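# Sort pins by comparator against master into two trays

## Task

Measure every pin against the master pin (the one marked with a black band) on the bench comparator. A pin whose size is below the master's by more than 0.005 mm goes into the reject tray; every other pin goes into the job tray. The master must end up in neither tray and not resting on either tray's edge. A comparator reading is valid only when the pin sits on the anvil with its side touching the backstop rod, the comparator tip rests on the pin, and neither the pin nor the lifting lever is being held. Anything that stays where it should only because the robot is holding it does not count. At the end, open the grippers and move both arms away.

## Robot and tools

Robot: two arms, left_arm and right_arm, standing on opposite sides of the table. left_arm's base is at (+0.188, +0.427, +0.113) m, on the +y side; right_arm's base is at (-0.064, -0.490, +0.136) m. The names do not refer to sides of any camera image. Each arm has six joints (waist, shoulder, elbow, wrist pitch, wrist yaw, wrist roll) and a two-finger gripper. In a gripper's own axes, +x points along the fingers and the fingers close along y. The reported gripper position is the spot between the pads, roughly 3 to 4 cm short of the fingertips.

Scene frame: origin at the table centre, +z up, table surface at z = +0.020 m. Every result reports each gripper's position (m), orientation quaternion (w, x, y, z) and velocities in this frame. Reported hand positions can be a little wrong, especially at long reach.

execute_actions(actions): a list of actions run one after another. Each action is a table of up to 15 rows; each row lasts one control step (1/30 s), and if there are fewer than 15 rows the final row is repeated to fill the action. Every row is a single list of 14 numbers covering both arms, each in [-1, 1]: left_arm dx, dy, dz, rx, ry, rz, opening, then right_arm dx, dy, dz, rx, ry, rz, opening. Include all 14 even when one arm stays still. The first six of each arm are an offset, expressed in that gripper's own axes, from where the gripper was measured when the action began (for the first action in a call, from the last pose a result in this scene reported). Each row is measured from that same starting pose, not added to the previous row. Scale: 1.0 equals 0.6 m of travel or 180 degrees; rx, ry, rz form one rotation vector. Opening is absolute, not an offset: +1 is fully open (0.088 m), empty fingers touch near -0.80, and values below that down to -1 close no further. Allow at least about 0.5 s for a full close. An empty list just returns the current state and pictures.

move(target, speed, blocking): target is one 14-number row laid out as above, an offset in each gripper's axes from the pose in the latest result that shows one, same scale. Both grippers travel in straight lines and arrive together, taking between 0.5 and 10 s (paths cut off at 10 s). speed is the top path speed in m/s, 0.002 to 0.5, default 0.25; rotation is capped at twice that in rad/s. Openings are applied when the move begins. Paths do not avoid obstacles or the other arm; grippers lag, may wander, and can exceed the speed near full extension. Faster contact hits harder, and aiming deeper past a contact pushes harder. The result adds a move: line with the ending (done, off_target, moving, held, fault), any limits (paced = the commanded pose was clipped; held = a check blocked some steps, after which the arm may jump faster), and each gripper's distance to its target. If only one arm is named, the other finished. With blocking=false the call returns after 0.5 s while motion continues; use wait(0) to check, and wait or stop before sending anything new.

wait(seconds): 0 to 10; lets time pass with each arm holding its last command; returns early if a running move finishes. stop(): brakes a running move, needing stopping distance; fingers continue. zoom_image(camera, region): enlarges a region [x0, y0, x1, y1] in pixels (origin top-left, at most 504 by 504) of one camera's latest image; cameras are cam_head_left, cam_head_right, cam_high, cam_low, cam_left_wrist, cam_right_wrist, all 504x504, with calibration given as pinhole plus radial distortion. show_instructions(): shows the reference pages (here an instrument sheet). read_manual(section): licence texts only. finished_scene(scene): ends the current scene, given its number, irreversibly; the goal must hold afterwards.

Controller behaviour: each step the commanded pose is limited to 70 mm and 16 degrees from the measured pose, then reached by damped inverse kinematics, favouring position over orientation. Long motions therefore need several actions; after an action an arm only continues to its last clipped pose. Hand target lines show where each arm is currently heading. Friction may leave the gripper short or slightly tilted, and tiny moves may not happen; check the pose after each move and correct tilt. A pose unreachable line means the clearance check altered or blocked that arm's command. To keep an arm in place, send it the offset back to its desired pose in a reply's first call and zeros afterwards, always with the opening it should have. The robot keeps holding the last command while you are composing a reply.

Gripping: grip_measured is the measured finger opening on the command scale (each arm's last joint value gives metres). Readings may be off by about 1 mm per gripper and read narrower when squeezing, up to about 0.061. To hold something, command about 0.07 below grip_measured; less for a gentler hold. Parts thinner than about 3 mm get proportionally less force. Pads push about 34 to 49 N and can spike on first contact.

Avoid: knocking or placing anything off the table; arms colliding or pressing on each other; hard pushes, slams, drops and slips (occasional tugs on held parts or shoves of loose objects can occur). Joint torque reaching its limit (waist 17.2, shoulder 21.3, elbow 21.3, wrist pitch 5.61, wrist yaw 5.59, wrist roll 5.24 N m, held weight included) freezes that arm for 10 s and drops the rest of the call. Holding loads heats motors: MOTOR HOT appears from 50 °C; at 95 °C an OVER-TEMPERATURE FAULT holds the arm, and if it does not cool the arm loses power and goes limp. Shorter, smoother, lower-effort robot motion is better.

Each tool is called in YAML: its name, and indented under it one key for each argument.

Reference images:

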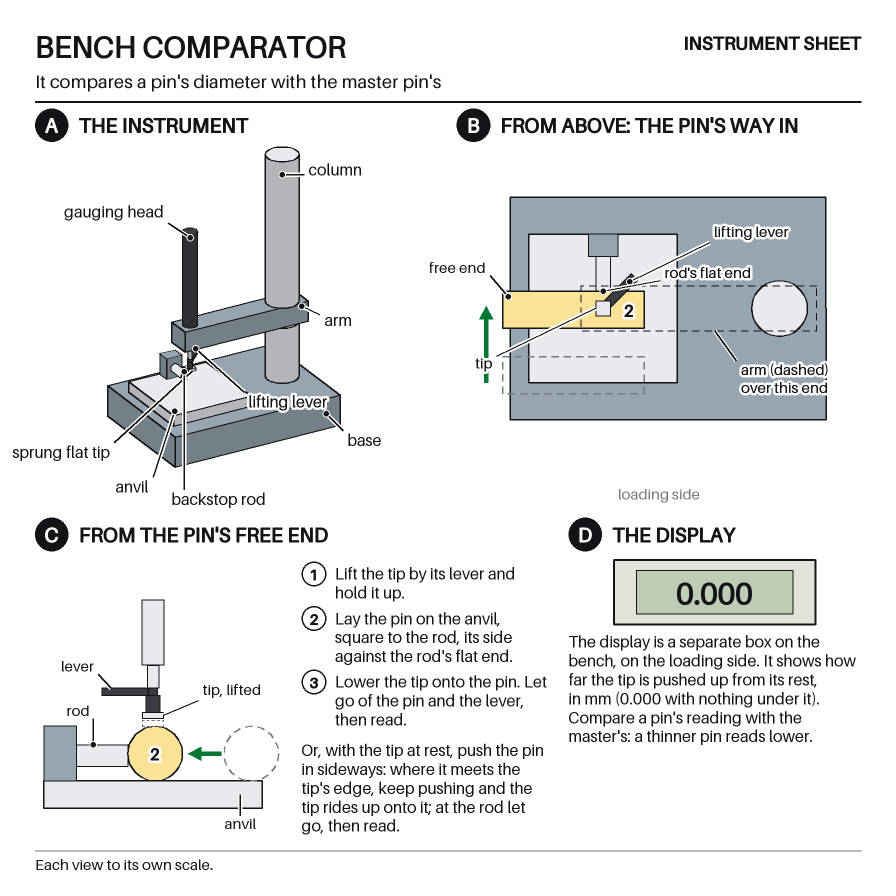

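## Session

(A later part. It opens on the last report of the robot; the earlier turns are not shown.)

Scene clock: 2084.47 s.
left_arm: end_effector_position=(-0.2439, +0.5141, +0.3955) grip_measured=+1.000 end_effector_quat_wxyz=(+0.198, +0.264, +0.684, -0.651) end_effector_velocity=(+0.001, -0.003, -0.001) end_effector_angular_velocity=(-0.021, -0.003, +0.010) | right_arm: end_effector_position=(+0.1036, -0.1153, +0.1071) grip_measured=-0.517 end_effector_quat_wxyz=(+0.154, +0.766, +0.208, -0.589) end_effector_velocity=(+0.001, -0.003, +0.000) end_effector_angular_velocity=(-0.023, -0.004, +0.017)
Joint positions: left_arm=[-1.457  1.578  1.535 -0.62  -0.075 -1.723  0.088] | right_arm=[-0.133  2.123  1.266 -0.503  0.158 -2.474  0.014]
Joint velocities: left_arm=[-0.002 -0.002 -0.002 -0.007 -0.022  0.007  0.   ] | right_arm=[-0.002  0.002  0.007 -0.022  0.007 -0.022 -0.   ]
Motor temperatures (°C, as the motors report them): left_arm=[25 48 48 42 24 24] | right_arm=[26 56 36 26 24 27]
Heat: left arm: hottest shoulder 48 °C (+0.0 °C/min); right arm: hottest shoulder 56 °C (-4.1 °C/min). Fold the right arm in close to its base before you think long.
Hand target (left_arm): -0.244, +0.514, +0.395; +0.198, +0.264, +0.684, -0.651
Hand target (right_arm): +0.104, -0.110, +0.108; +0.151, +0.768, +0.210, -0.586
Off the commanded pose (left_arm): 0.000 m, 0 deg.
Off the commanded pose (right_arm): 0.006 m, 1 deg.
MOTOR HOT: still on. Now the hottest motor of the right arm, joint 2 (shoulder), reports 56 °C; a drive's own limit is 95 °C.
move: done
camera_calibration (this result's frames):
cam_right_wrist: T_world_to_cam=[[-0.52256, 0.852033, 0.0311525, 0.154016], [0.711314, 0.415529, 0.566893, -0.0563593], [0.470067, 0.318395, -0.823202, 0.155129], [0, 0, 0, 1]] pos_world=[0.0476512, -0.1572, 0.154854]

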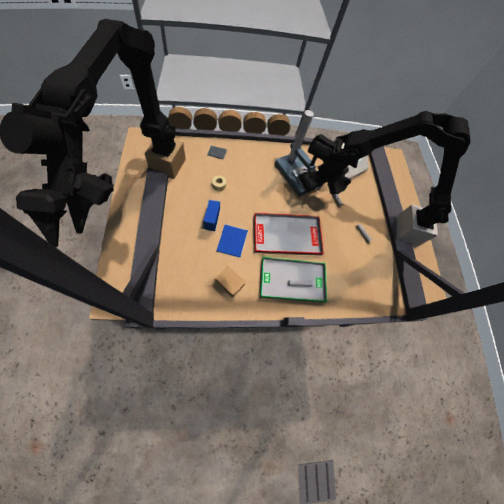

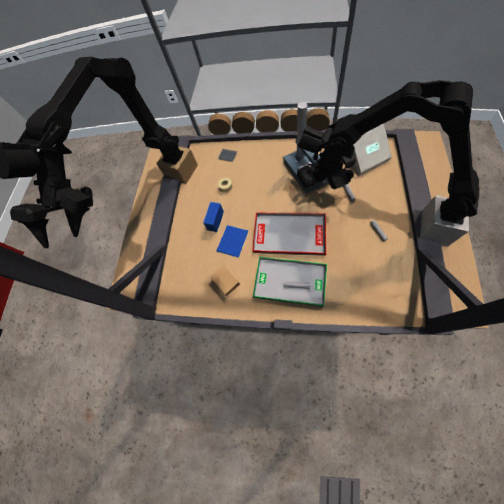

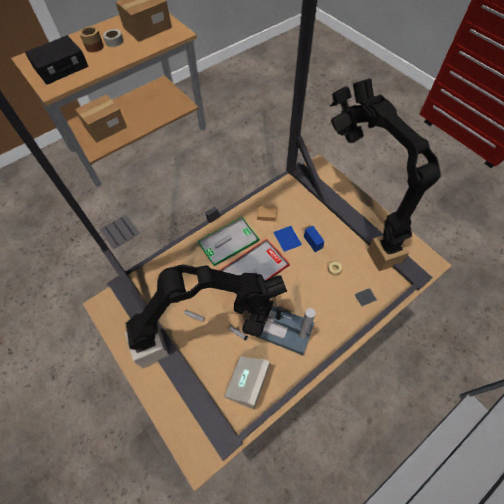

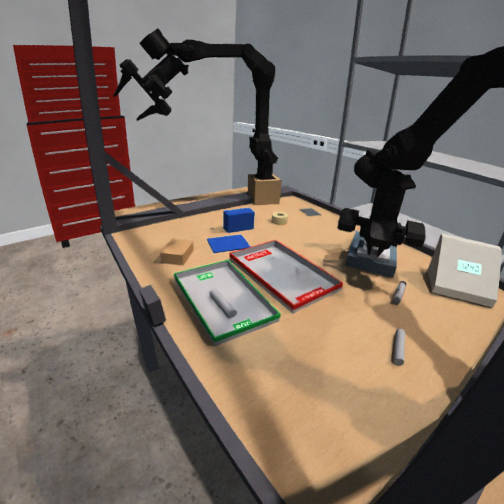

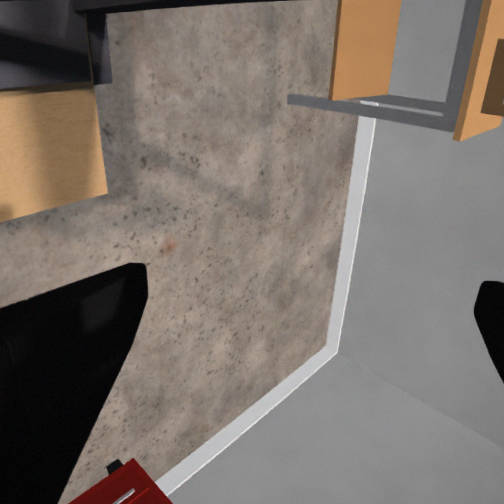

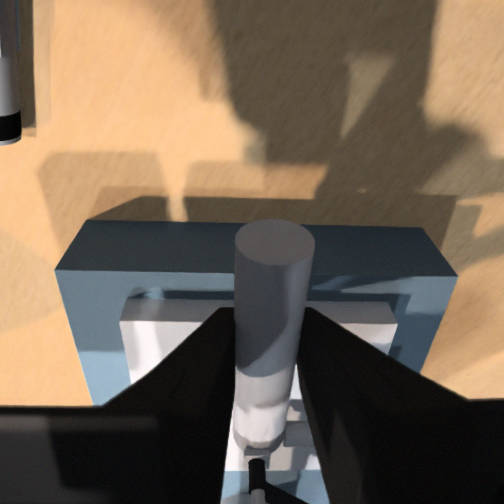

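execute_actions:
  actions:
    - [[0,0,0,0,0,0,1,0,0,0,0,0,0,-0.42]]
    - [[0,0,0,0,0,0,1,0,0,0,0,0,0,-0.2]]
    - [[0,0,0,0,0,0,1,0,0,0,0,0,0,-0.2]]

zoom_image:
  camera: "cam_low"
  region: [440,250,500,286]

zoom_image:
  camera: "cam_right_wrist"
  region: [160,300,380,504]

Scene clock: 2106.03 s.
left_arm: end_effector_position=(-0.2439, +0.5141, +0.3955) grip_measured=+1.000 end_effector_quat_wxyz=(+0.198, +0.264, +0.684, -0.651) end_effector_velocity=(+0.002, -0.000, -0.001) end_effector_angular_velocity=(-0.000, -0.007, +0.008) | right_arm: end_effector_position=(+0.1036, -0.1153, +0.1071) grip_measured=-0.202 end_effector_quat_wxyz=(+0.154, +0.766, +0.208, -0.589) end_effector_velocity=(+0.001, -0.004, +0.001) end_effector_angular_velocity=(-0.011, -0.005, +0.003)
Joint positions: left_arm=[-1.457  1.578  1.535 -0.62  -0.075 -1.723  0.088] | right_arm=[-0.133  2.124  1.267 -0.504  0.158 -2.474  0.029]
Joint velocities: left_arm=[-0.002 -0.002 -0.002 -0.007 -0.007 -0.007  0.   ] | right_arm=[-0.002 -0.007 -0.007 -0.007  0.007 -0.007 -0.   ]
Motor temperatures (°C, as the motors report them): left_arm=[25 48 48 42 24 24] | right_arm=[26 56 37 26 24 27]
Heat: left arm: hottest shoulder 48 °C (+0.0 °C/min); right arm: hottest shoulder 56 °C (-7.1 °C/min). Fold the right arm in close to its base before you think long.
Hand target (left_arm): -0.244, +0.514, +0.395; +0.198, +0.264, +0.684, -0.651
Hand target (right_arm): +0.104, -0.115, +0.107; +0.154, +0.766, +0.208, -0.589
Off the commanded pose (left_arm): 0.000 m, 0 deg.
Off the commanded pose (right_arm): 0.000 m, 0 deg.
MOTOR HOT: still on. Now the hottest motor of the right arm, joint 2 (shoulder), reports 56 °C; a drive's own limit is 95 °C.
camera_calibration (this result's frames):
cam_right_wrist: T_world_to_cam=[[-0.522241, 0.852234, 0.0310187, 0.153983], [0.711574, 0.415421, 0.566646, -0.0564159], [0.470029, 0.317997, -0.823378, 0.155084], [0, 0, 0, 1]] pos_world=[0.0476663, -0.15711, 0.154884]

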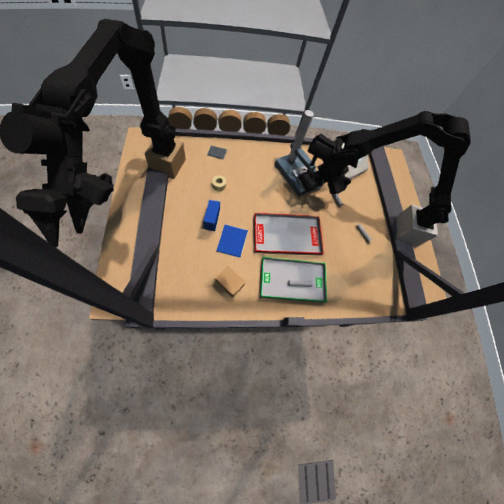

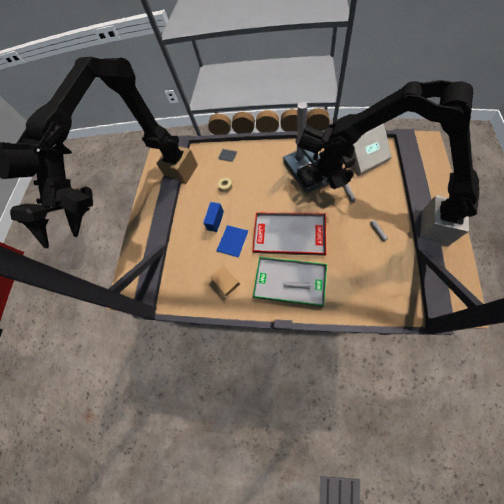

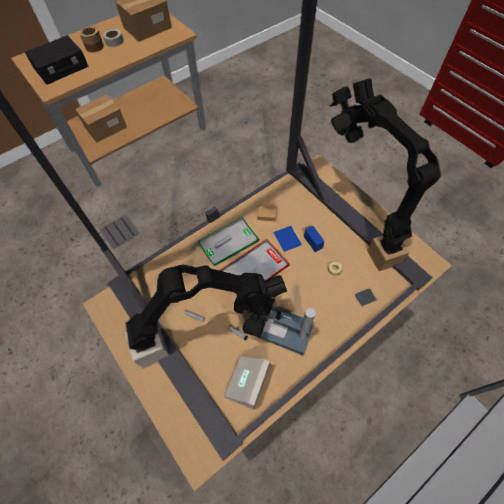

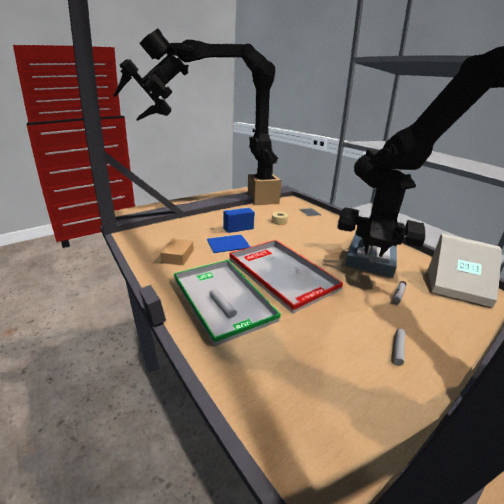

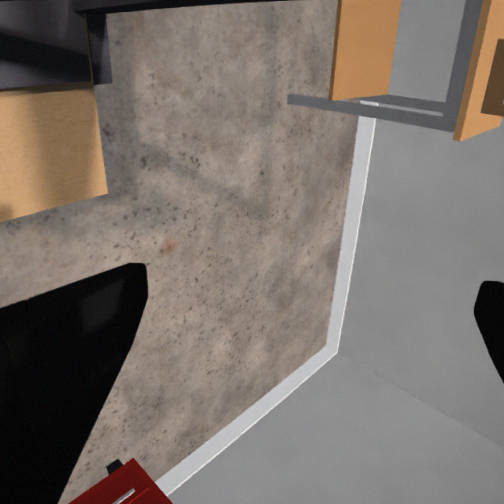

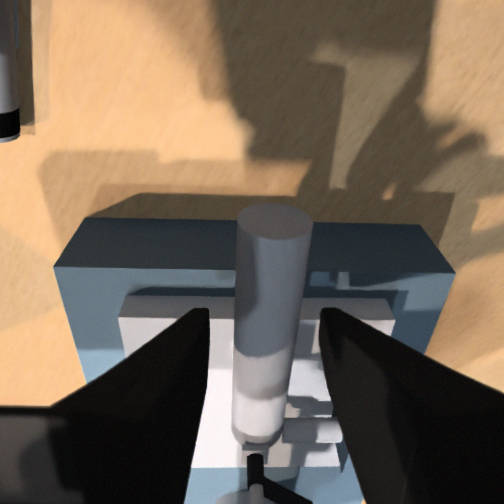

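Region (440, 250, 500, 286) of cam_low's 504x504 image, scaled by 8.400, with more detail than that image has; it fills the top 302 rows of this view, and the rest is white.

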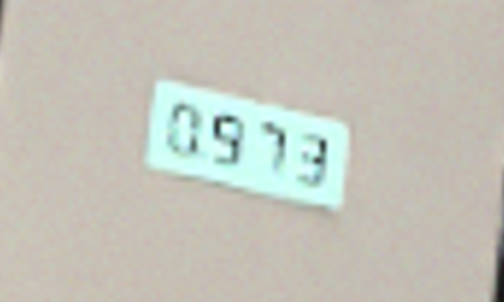

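Region (160, 300, 380, 504) of cam_right_wrist's 504x504 image, scaled by 2.291, with more detail than that image has; it fills the top 467 rows of this view, and the rest is white.

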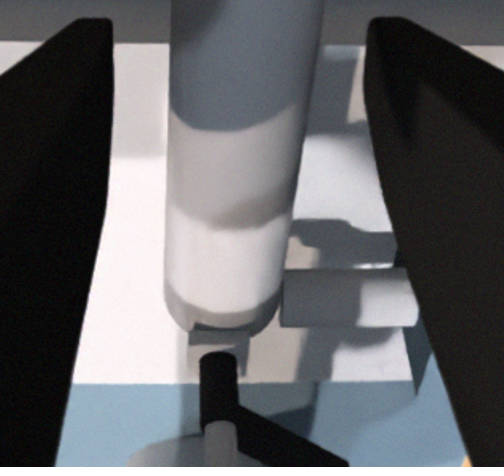

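move:
  target: [0,0,0,0,0,0,1,0.010,0,0.003,0,-0.003,0,-0.2]
  speed: 0.03

Scene clock: 2156.87 s.
left_arm: end_effector_position=(-0.2439, +0.5141, +0.3955) grip_measured=+1.000 end_effector_quat_wxyz=(+0.198, +0.264, +0.684, -0.651) end_effector_velocity=(-0.001, +0.005, +0.001) end_effector_angular_velocity=(+0.009, +0.005, -0.024) | right_arm: end_effector_position=(+0.1035, -0.1141, +0.1069) grip_measured=-0.202 end_effector_quat_wxyz=(+0.152, +0.766, +0.210, -0.589) end_effector_velocity=(+0.002, -0.001, -0.003) end_effector_angular_velocity=(-0.001, +0.007, +0.001)
Joint positions: left_arm=[-1.457  1.578  1.535 -0.62  -0.075 -1.723  0.088] | right_arm=[-0.133  2.125  1.267 -0.498  0.154 -2.474  0.029]
Joint velocities: left_arm=[-0.002  0.002  0.002  0.007  0.022  0.007  0.   ] | right_arm=[-0.007  0.007 -0.002  0.007 -0.007 -0.007 -0.   ]
Motor temperatures (°C, as the motors report them): left_arm=[25 48 48 42 24 24] | right_arm=[26 58 35 26 24 27]
Heat: left arm: hottest shoulder 48 °C (+0.0 °C/min); right arm: hottest shoulder 58 °C (+2.0 °C/min). Fold the right arm in close to its base before you think long.
Hand target (left_arm): -0.244, +0.514, +0.395; +0.198, +0.264, +0.684, -0.651
Hand target (right_arm): +0.103, -0.115, +0.101; +0.155, +0.763, +0.207, -0.592
Off the commanded pose (left_arm): 0.000 m, 0 deg.
Off the commanded pose (right_arm): 0.006 m, 1 deg.
MOTOR HOT: still on. Now the hottest motor of the right arm, joint 2 (shoulder), reports 58 °C; a drive's own limit is 95 °C.
move: done
camera_calibration (this result's frames):
cam_right_wrist: T_world_to_cam=[[-0.522864, 0.851623, 0.0367627, 0.152267], [0.712291, 0.412816, 0.567648, -0.0571384], [0.468246, 0.322989, -0.82245, 0.1552], [0, 0, 0, 1]] pos_world=[0.0476426, -0.156214, 0.154481]

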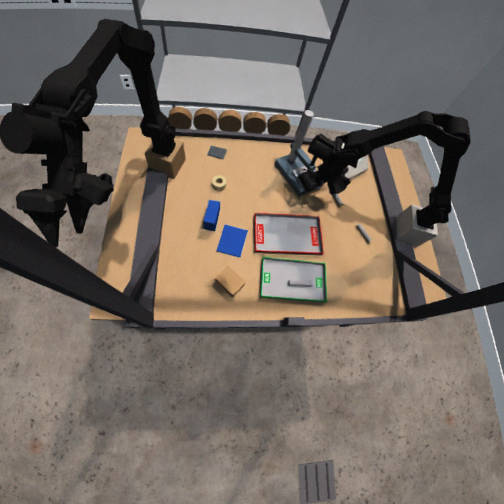

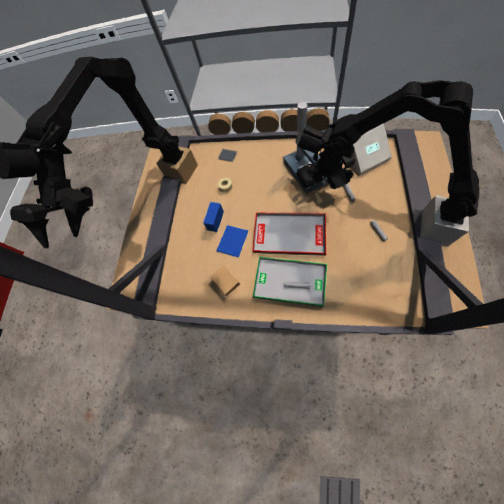

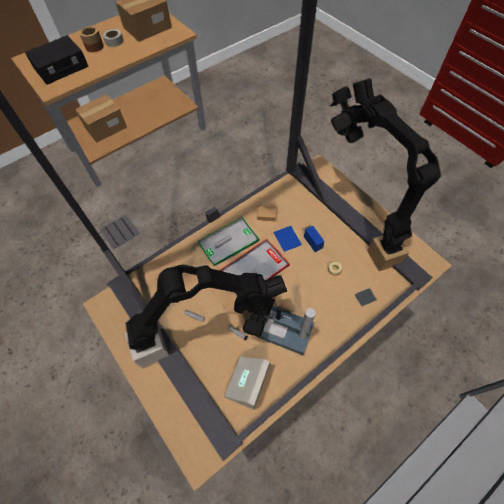

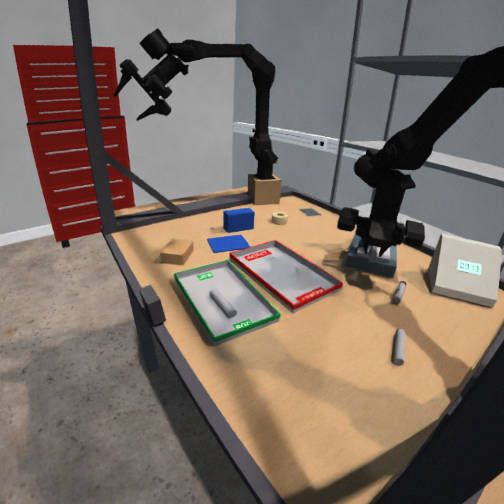

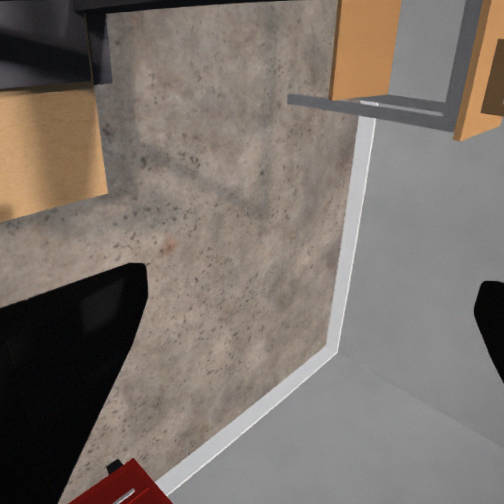

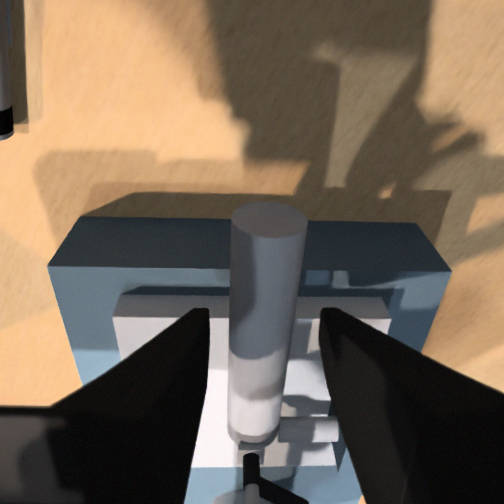

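move:
  target: [0,0,0,0,0,0,1,0.017,0,0.005,0,-0.008,0,-0.2]
  speed: 0.03

Scene clock: 2162.03 s.
left_arm: end_effector_position=(-0.2439, +0.5141, +0.3955) grip_measured=+1.000 end_effector_quat_wxyz=(+0.198, +0.264, +0.684, -0.651) end_effector_velocity=(+0.000, -0.002, +0.003) end_effector_angular_velocity=(+0.004, +0.012, +0.013) | right_arm: end_effector_position=(+0.1015, -0.1157, +0.0996) grip_measured=-0.202 end_effector_quat_wxyz=(+0.154, +0.759, +0.208, -0.597) end_effector_velocity=(-0.002, +0.002, +0.002) end_effector_angular_velocity=(+0.018, +0.015, +0.009)
Joint positions: left_arm=[-1.457  1.578  1.535 -0.62  -0.075 -1.723  0.088] | right_arm=[-0.135  2.143  1.267 -0.497  0.14  -2.474  0.029]
Joint velocities: left_arm=[ 0.002 -0.007 -0.002  0.007 -0.007 -0.007  0.   ] | right_arm=[-0.002 -0.007 -0.002  0.007 -0.022 -0.007  0.   ]
Motor temperatures (°C, as the motors report them): left_arm=[25 48 48 42 24 24] | right_arm=[26 57 35 26 24 27]
Heat: left arm: hottest shoulder 48 °C (+0.0 °C/min); right arm: hottest shoulder 57 °C (+1.0 °C/min). Fold the right arm in close to its base before you think long.
Hand target (left_arm): -0.244, +0.514, +0.395; +0.198, +0.264, +0.684, -0.651
Hand target (right_arm): +0.103, -0.114, +0.096; +0.155, +0.758, +0.208, -0.598
Off the commanded pose (left_arm): 0.000 m, 0 deg.
Off the commanded pose (right_arm): 0.004 m, 0 deg.
MOTOR HOT: still on. Now the hottest motor of the right arm, joint 2 (shoulder), reports 57 °C; a drive's own limit is 95 °C.
move: done
camera_calibration (this result's frames):
cam_right_wrist: T_world_to_cam=[[-0.52295, 0.851561, 0.0369691, 0.152893], [0.722351, 0.419743, 0.549568, -0.0493375], [0.452473, 0.314101, -0.834631, 0.152493], [0, 0, 0, 1]] pos_world=[0.0465958, -0.157387, 0.148737]

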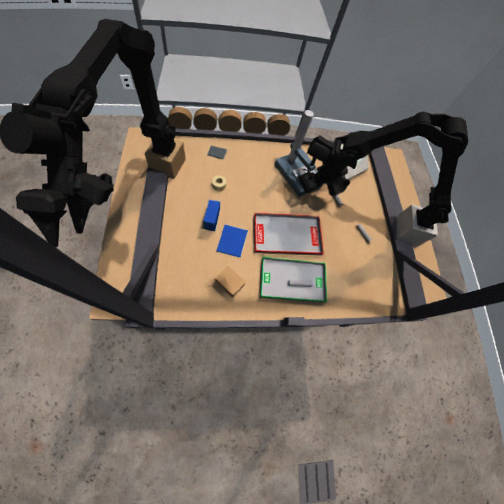

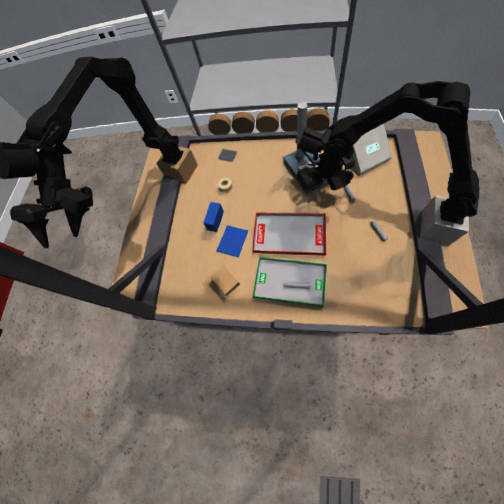

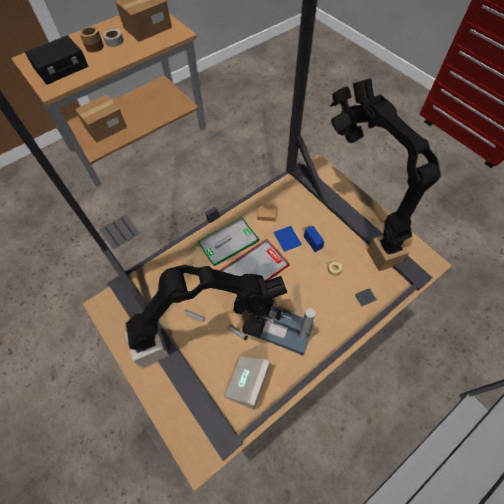

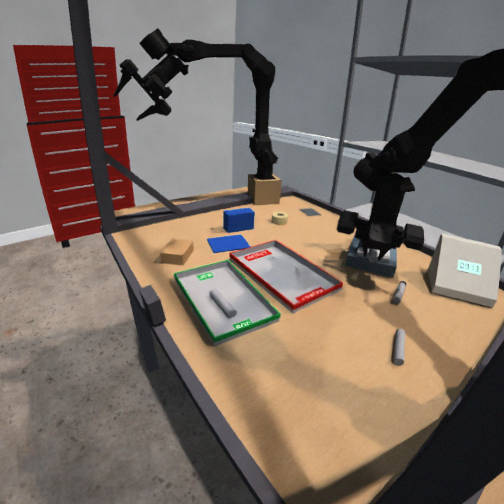

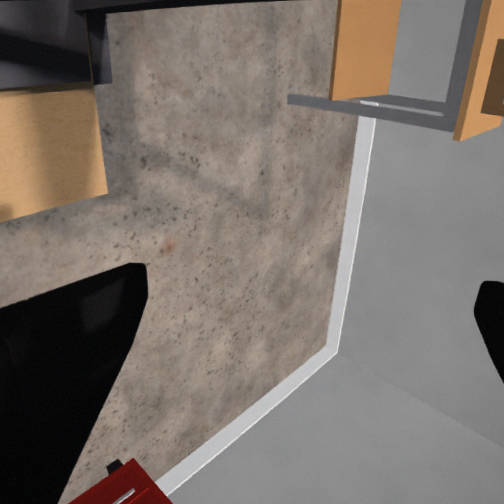

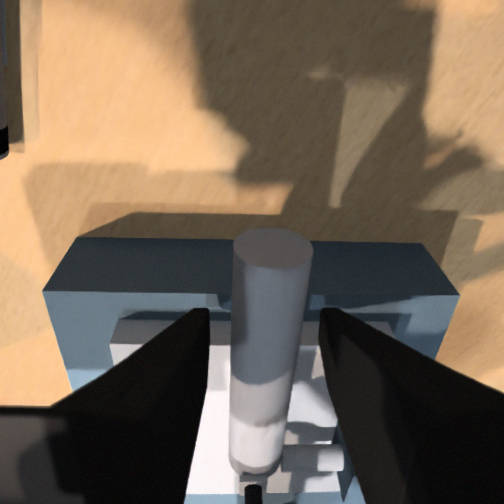

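execute_actions:
  actions:
    - [[0,0,0,0,0,0,1,0,0,0,0,0,0,-0.45]]
    - [[0,0,0,0,0,0,1,0,0,0,0,0,0,-0.8]]
    - [[0,0,0,0,0,0,1,0,0,0,0,0,0,-0.8]]

Scene clock: 2175.17 s.
left_arm: end_effector_position=(-0.2439, +0.5141, +0.3955) grip_measured=+1.000 end_effector_quat_wxyz=(+0.198, +0.264, +0.684, -0.651) end_effector_velocity=(+0.002, -0.000, -0.001) end_effector_angular_velocity=(-0.012, -0.005, -0.001) | right_arm: end_effector_position=(+0.1019, -0.1166, +0.0995) grip_measured=-0.517 end_effector_quat_wxyz=(+0.156, +0.759, +0.207, -0.597) end_effector_velocity=(-0.003, -0.000, +0.001) end_effector_angular_velocity=(+0.004, +0.020, +0.009)
Joint positions: left_arm=[-1.457  1.578  1.535 -0.62  -0.075 -1.723  0.088] | right_arm=[-0.136  2.143  1.267 -0.5    0.143 -2.474  0.014]
Joint velocities: left_arm=[-0.002 -0.002 -0.002 -0.007 -0.007  0.007  0.   ] | right_arm=[-0.002 -0.007 -0.002 -0.007 -0.022 -0.007 -0.   ]
Motor temperatures (°C, as the motors report them): left_arm=[25 48 48 42 24 24] | right_arm=[26 56 35 26 24 27]
Heat: left arm: hottest shoulder 48 °C (+0.0 °C/min); right arm: hottest shoulder 56 °C (-1.0 °C/min). Fold the right arm in close to its base before you think long.
Hand target (left_arm): -0.244, +0.514, +0.395; +0.198, +0.264, +0.684, -0.651
Hand target (right_arm): +0.102, -0.117, +0.100; +0.156, +0.759, +0.207, -0.597
Off the commanded pose (left_arm): 0.000 m, 0 deg.
Off the commanded pose (right_arm): 0.000 m, 0 deg.
MOTOR HOT: still on. Now the hottest motor of the right arm, joint 2 (shoulder), reports 56 °C; a drive's own limit is 95 °C.
camera_calibration (this result's frames):
cam_right_wrist: T_world_to_cam=[[-0.521904, 0.852365, 0.0330363, 0.154248], [0.722149, 0.420896, 0.548951, -0.0490123], [0.454002, 0.310357, -0.835201, 0.151984], [0, 0, 0, 1]] pos_world=[0.0468958, -0.158015, 0.148746]

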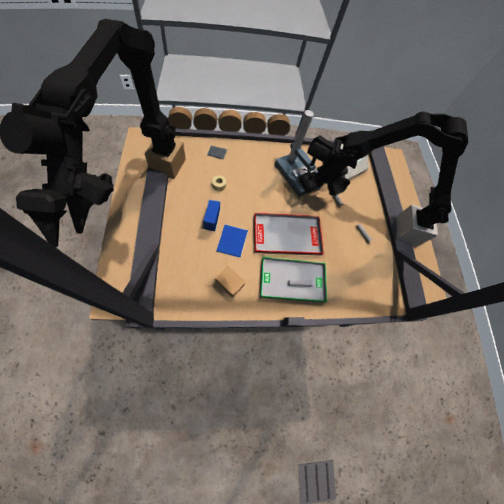

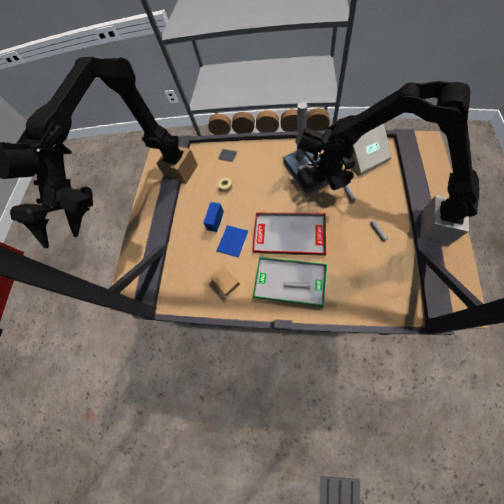

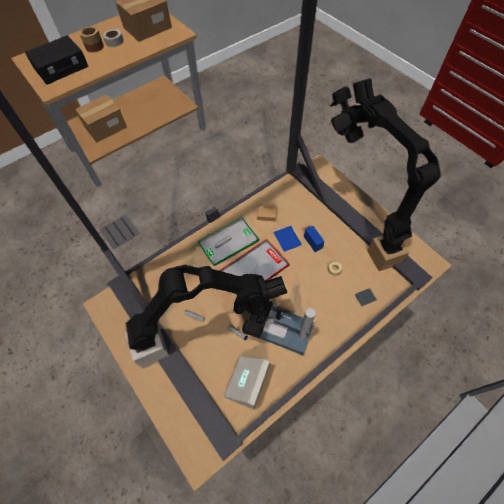

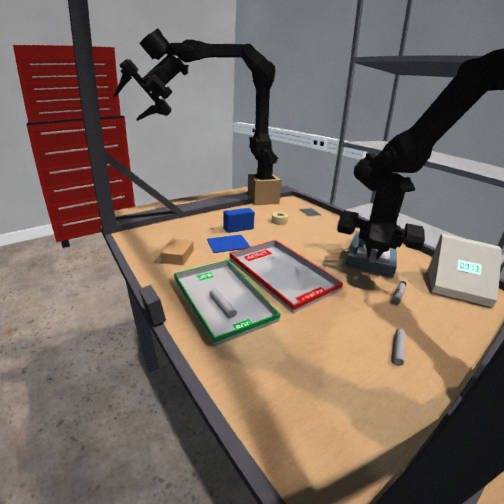

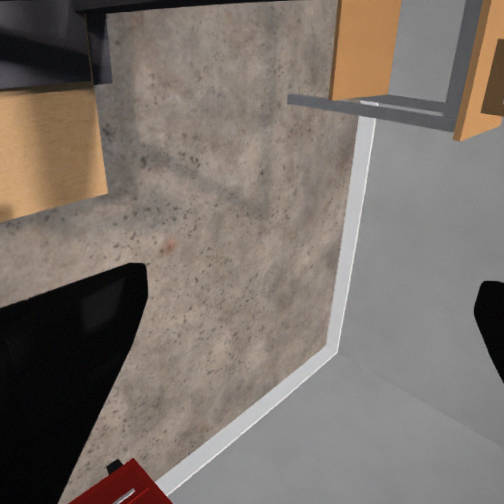

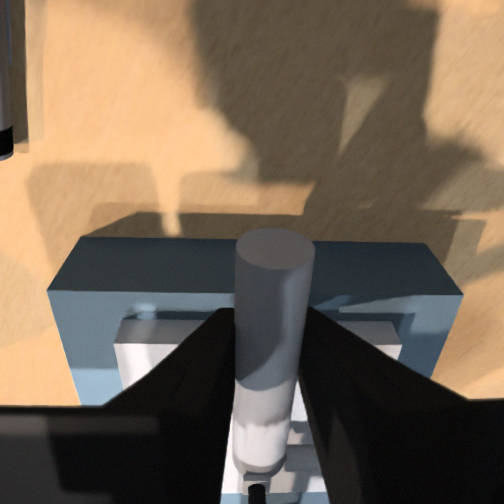

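move:
  target: [0,0,0,0,0,0,1,-0.005,0.004,-0.021,0,0,0,-0.8]
  speed: 0.02

Scene clock: 2186.43 s.
left_arm: end_effector_position=(-0.2439, +0.5141, +0.3955) grip_measured=+1.000 end_effector_quat_wxyz=(+0.198, +0.264, +0.684, -0.651) end_effector_velocity=(-0.000, +0.000, +0.001) end_effector_angular_velocity=(-0.008, +0.009, -0.001) | right_arm: end_effector_position=(+0.1097, -0.1174, +0.1042) grip_measured=-0.517 end_effector_quat_wxyz=(+0.157, +0.758, +0.204, -0.600) end_effector_velocity=(-0.004, -0.003, -0.002) end_effector_angular_velocity=(-0.011, +0.029, -0.005)
Joint positions: left_arm=[-1.457  1.578  1.535 -0.62  -0.075 -1.723  0.088] | right_arm=[-0.156  2.143  1.293 -0.531  0.138 -2.49   0.014]
Joint velocities: left_arm=[-0.002 -0.002 -0.002  0.007 -0.007  0.007  0.   ] | right_arm=[-0.002  0.002  0.002 -0.022 -0.022  0.007 -0.   ]
Motor temperatures (°C, as the motors report them): left_arm=[25 48 48 42 24 24] | right_arm=[26 57 35 26 24 27]
Heat: left arm: hottest shoulder 48 °C (+0.0 °C/min); right arm: hottest shoulder 57 °C (+0.0 °C/min). Fold the right arm in close to its base before you think long.
Hand target (left_arm): -0.244, +0.514, +0.395; +0.198, +0.264, +0.684, -0.651
Hand target (right_arm): +0.113, -0.113, +0.105; +0.156, +0.759, +0.207, -0.597
Off the commanded pose (left_arm): 0.000 m, 0 deg.
Off the commanded pose (right_arm): 0.006 m, 1 deg.
MOTOR HOT: still on. Now the hottest motor of the right arm, joint 2 (shoulder), reports 57 °C; a drive's own limit is 95 °C.
move: done
camera_calibration (this result's frames):
cam_right_wrist: T_world_to_cam=[[-0.518865, 0.854361, 0.0290949, 0.159205], [0.72598, 0.422416, 0.542695, -0.0564484], [0.451368, 0.302708, -0.839426, 0.152378], [0, 0, 0, 1]] pos_world=[0.0548078, -0.158299, 0.153912]

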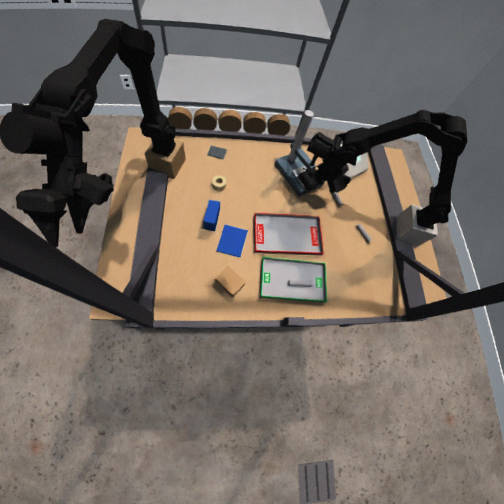

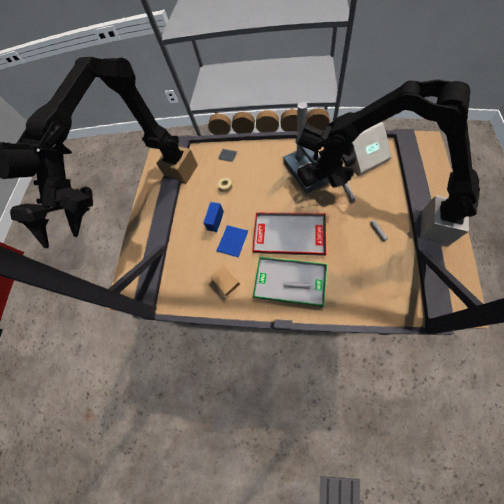

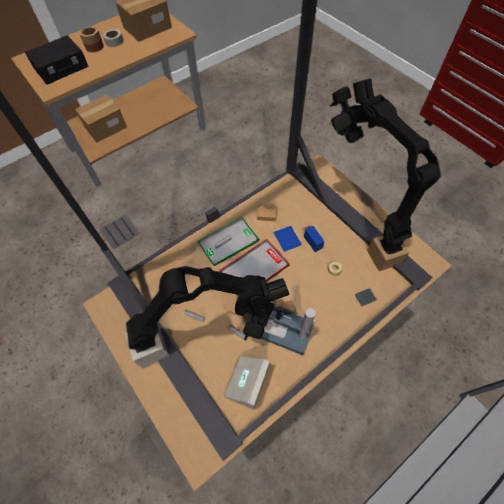

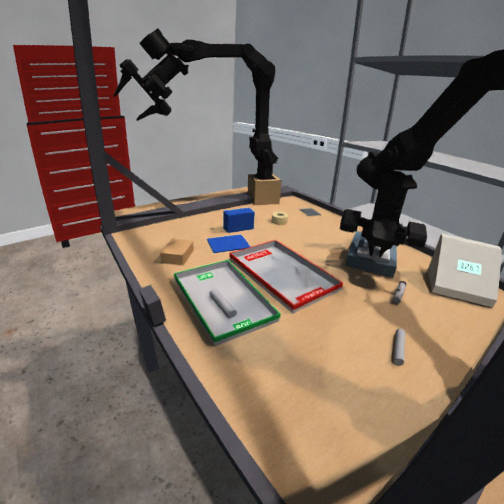

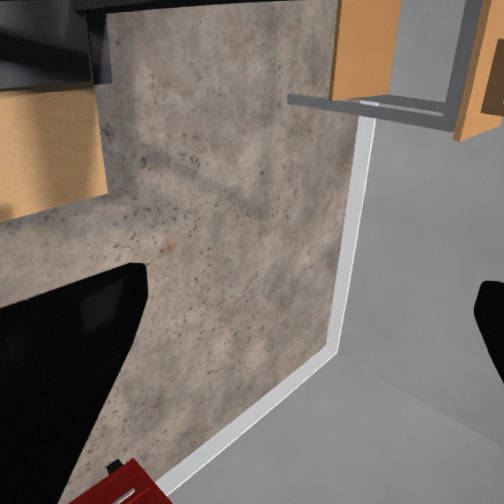

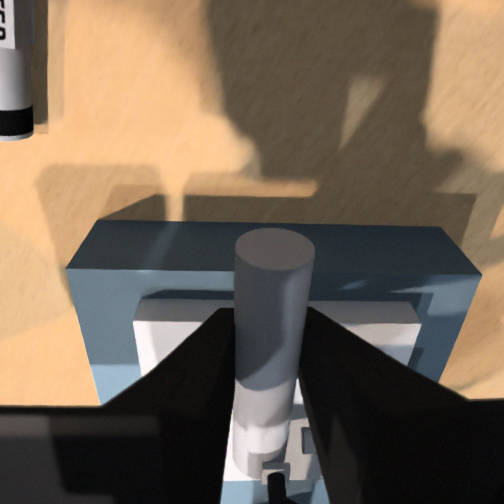

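move:
  target: [0,0,0,0,0,0,1,-0.001,-0.019,-0.005,0,0,0,-0.8]
  speed: 0.015

Scene clock: 2194.23 s.
left_arm: end_effector_position=(-0.2439, +0.5141, +0.3955) grip_measured=+1.000 end_effector_quat_wxyz=(+0.198, +0.264, +0.684, -0.651) end_effector_velocity=(+0.002, -0.000, -0.001) end_effector_angular_velocity=(+0.008, -0.009, +0.001) | right_arm: end_effector_position=(+0.1059, -0.1130, +0.1039) grip_measured=-0.517 end_effector_quat_wxyz=(+0.161, +0.755, +0.201, -0.603) end_effector_velocity=(+0.001, -0.004, +0.001) end_effector_angular_velocity=(-0.017, +0.000, -0.011)
Joint positions: left_arm=[-1.457  1.578  1.535 -0.62  -0.075 -1.723  0.088] | right_arm=[-0.143  2.16   1.323 -0.56   0.139 -2.478  0.014]
Joint velocities: left_arm=[ 0.002 -0.002 -0.002 -0.007  0.007 -0.007  0.   ] | right_arm=[-0.002 -0.002  0.002 -0.022  0.007  0.007 -0.   ]
Motor temperatures (°C, as the motors report them): left_arm=[25 48 48 42 24 24] | right_arm=[26 57 36 26 24 27]
Heat: left arm: hottest shoulder 48 °C (+0.0 °C/min); right arm: hottest shoulder 57 °C (+0.0 °C/min). Fold the right arm in close to its base before you think long.
Hand target (left_arm): -0.244, +0.514, +0.395; +0.198, +0.264, +0.684, -0.651
Hand target (right_arm): +0.106, -0.106, +0.106; +0.157, +0.758, +0.204, -0.600
Off the commanded pose (left_arm): 0.000 m, 0 deg.
Off the commanded pose (right_arm): 0.007 m, 1 deg.
MOTOR HOT: still on. Now the hottest motor of the right arm, joint 2 (shoulder), reports 57 °C; a drive's own limit is 95 °C.
move: done
camera_calibration (this result's frames):
cam_right_wrist: T_world_to_cam=[[-0.51914, 0.854403, 0.0221075, 0.154214], [0.728955, 0.429116, 0.533371, -0.0540403], [0.446227, 0.29301, -0.845593, 0.152652], [0, 0, 0, 1]] pos_world=[0.0513338, -0.1533, 0.154496]

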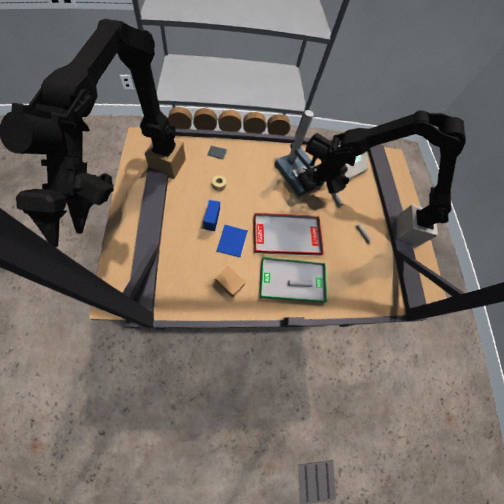

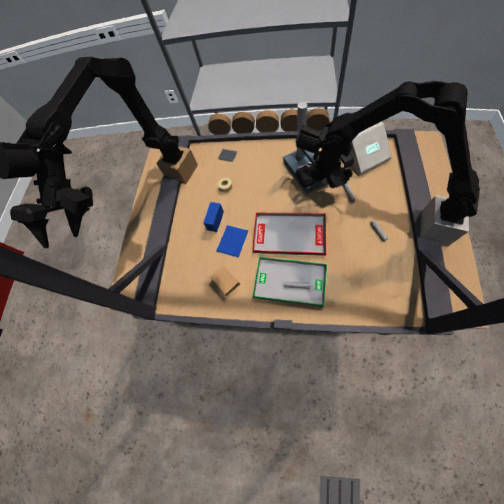

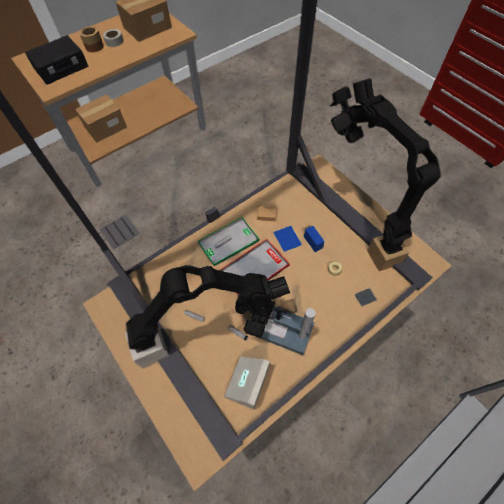

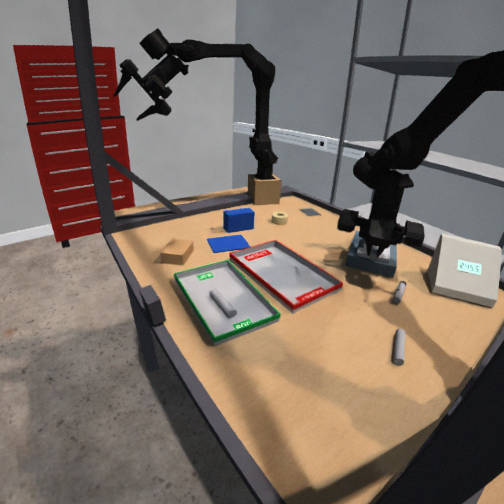

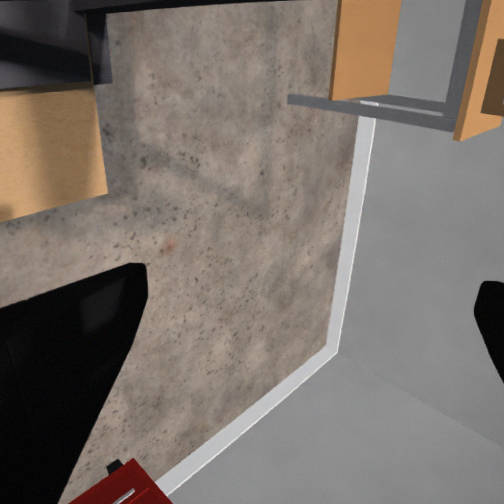

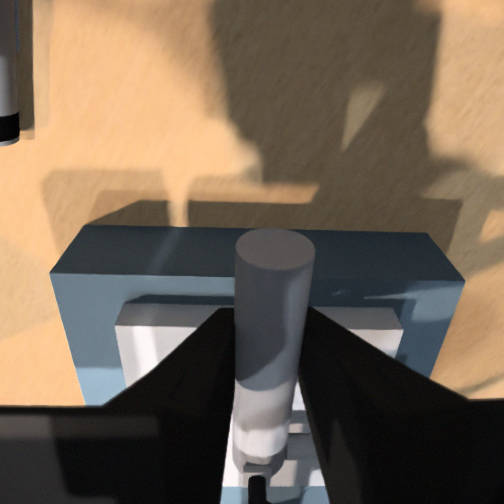

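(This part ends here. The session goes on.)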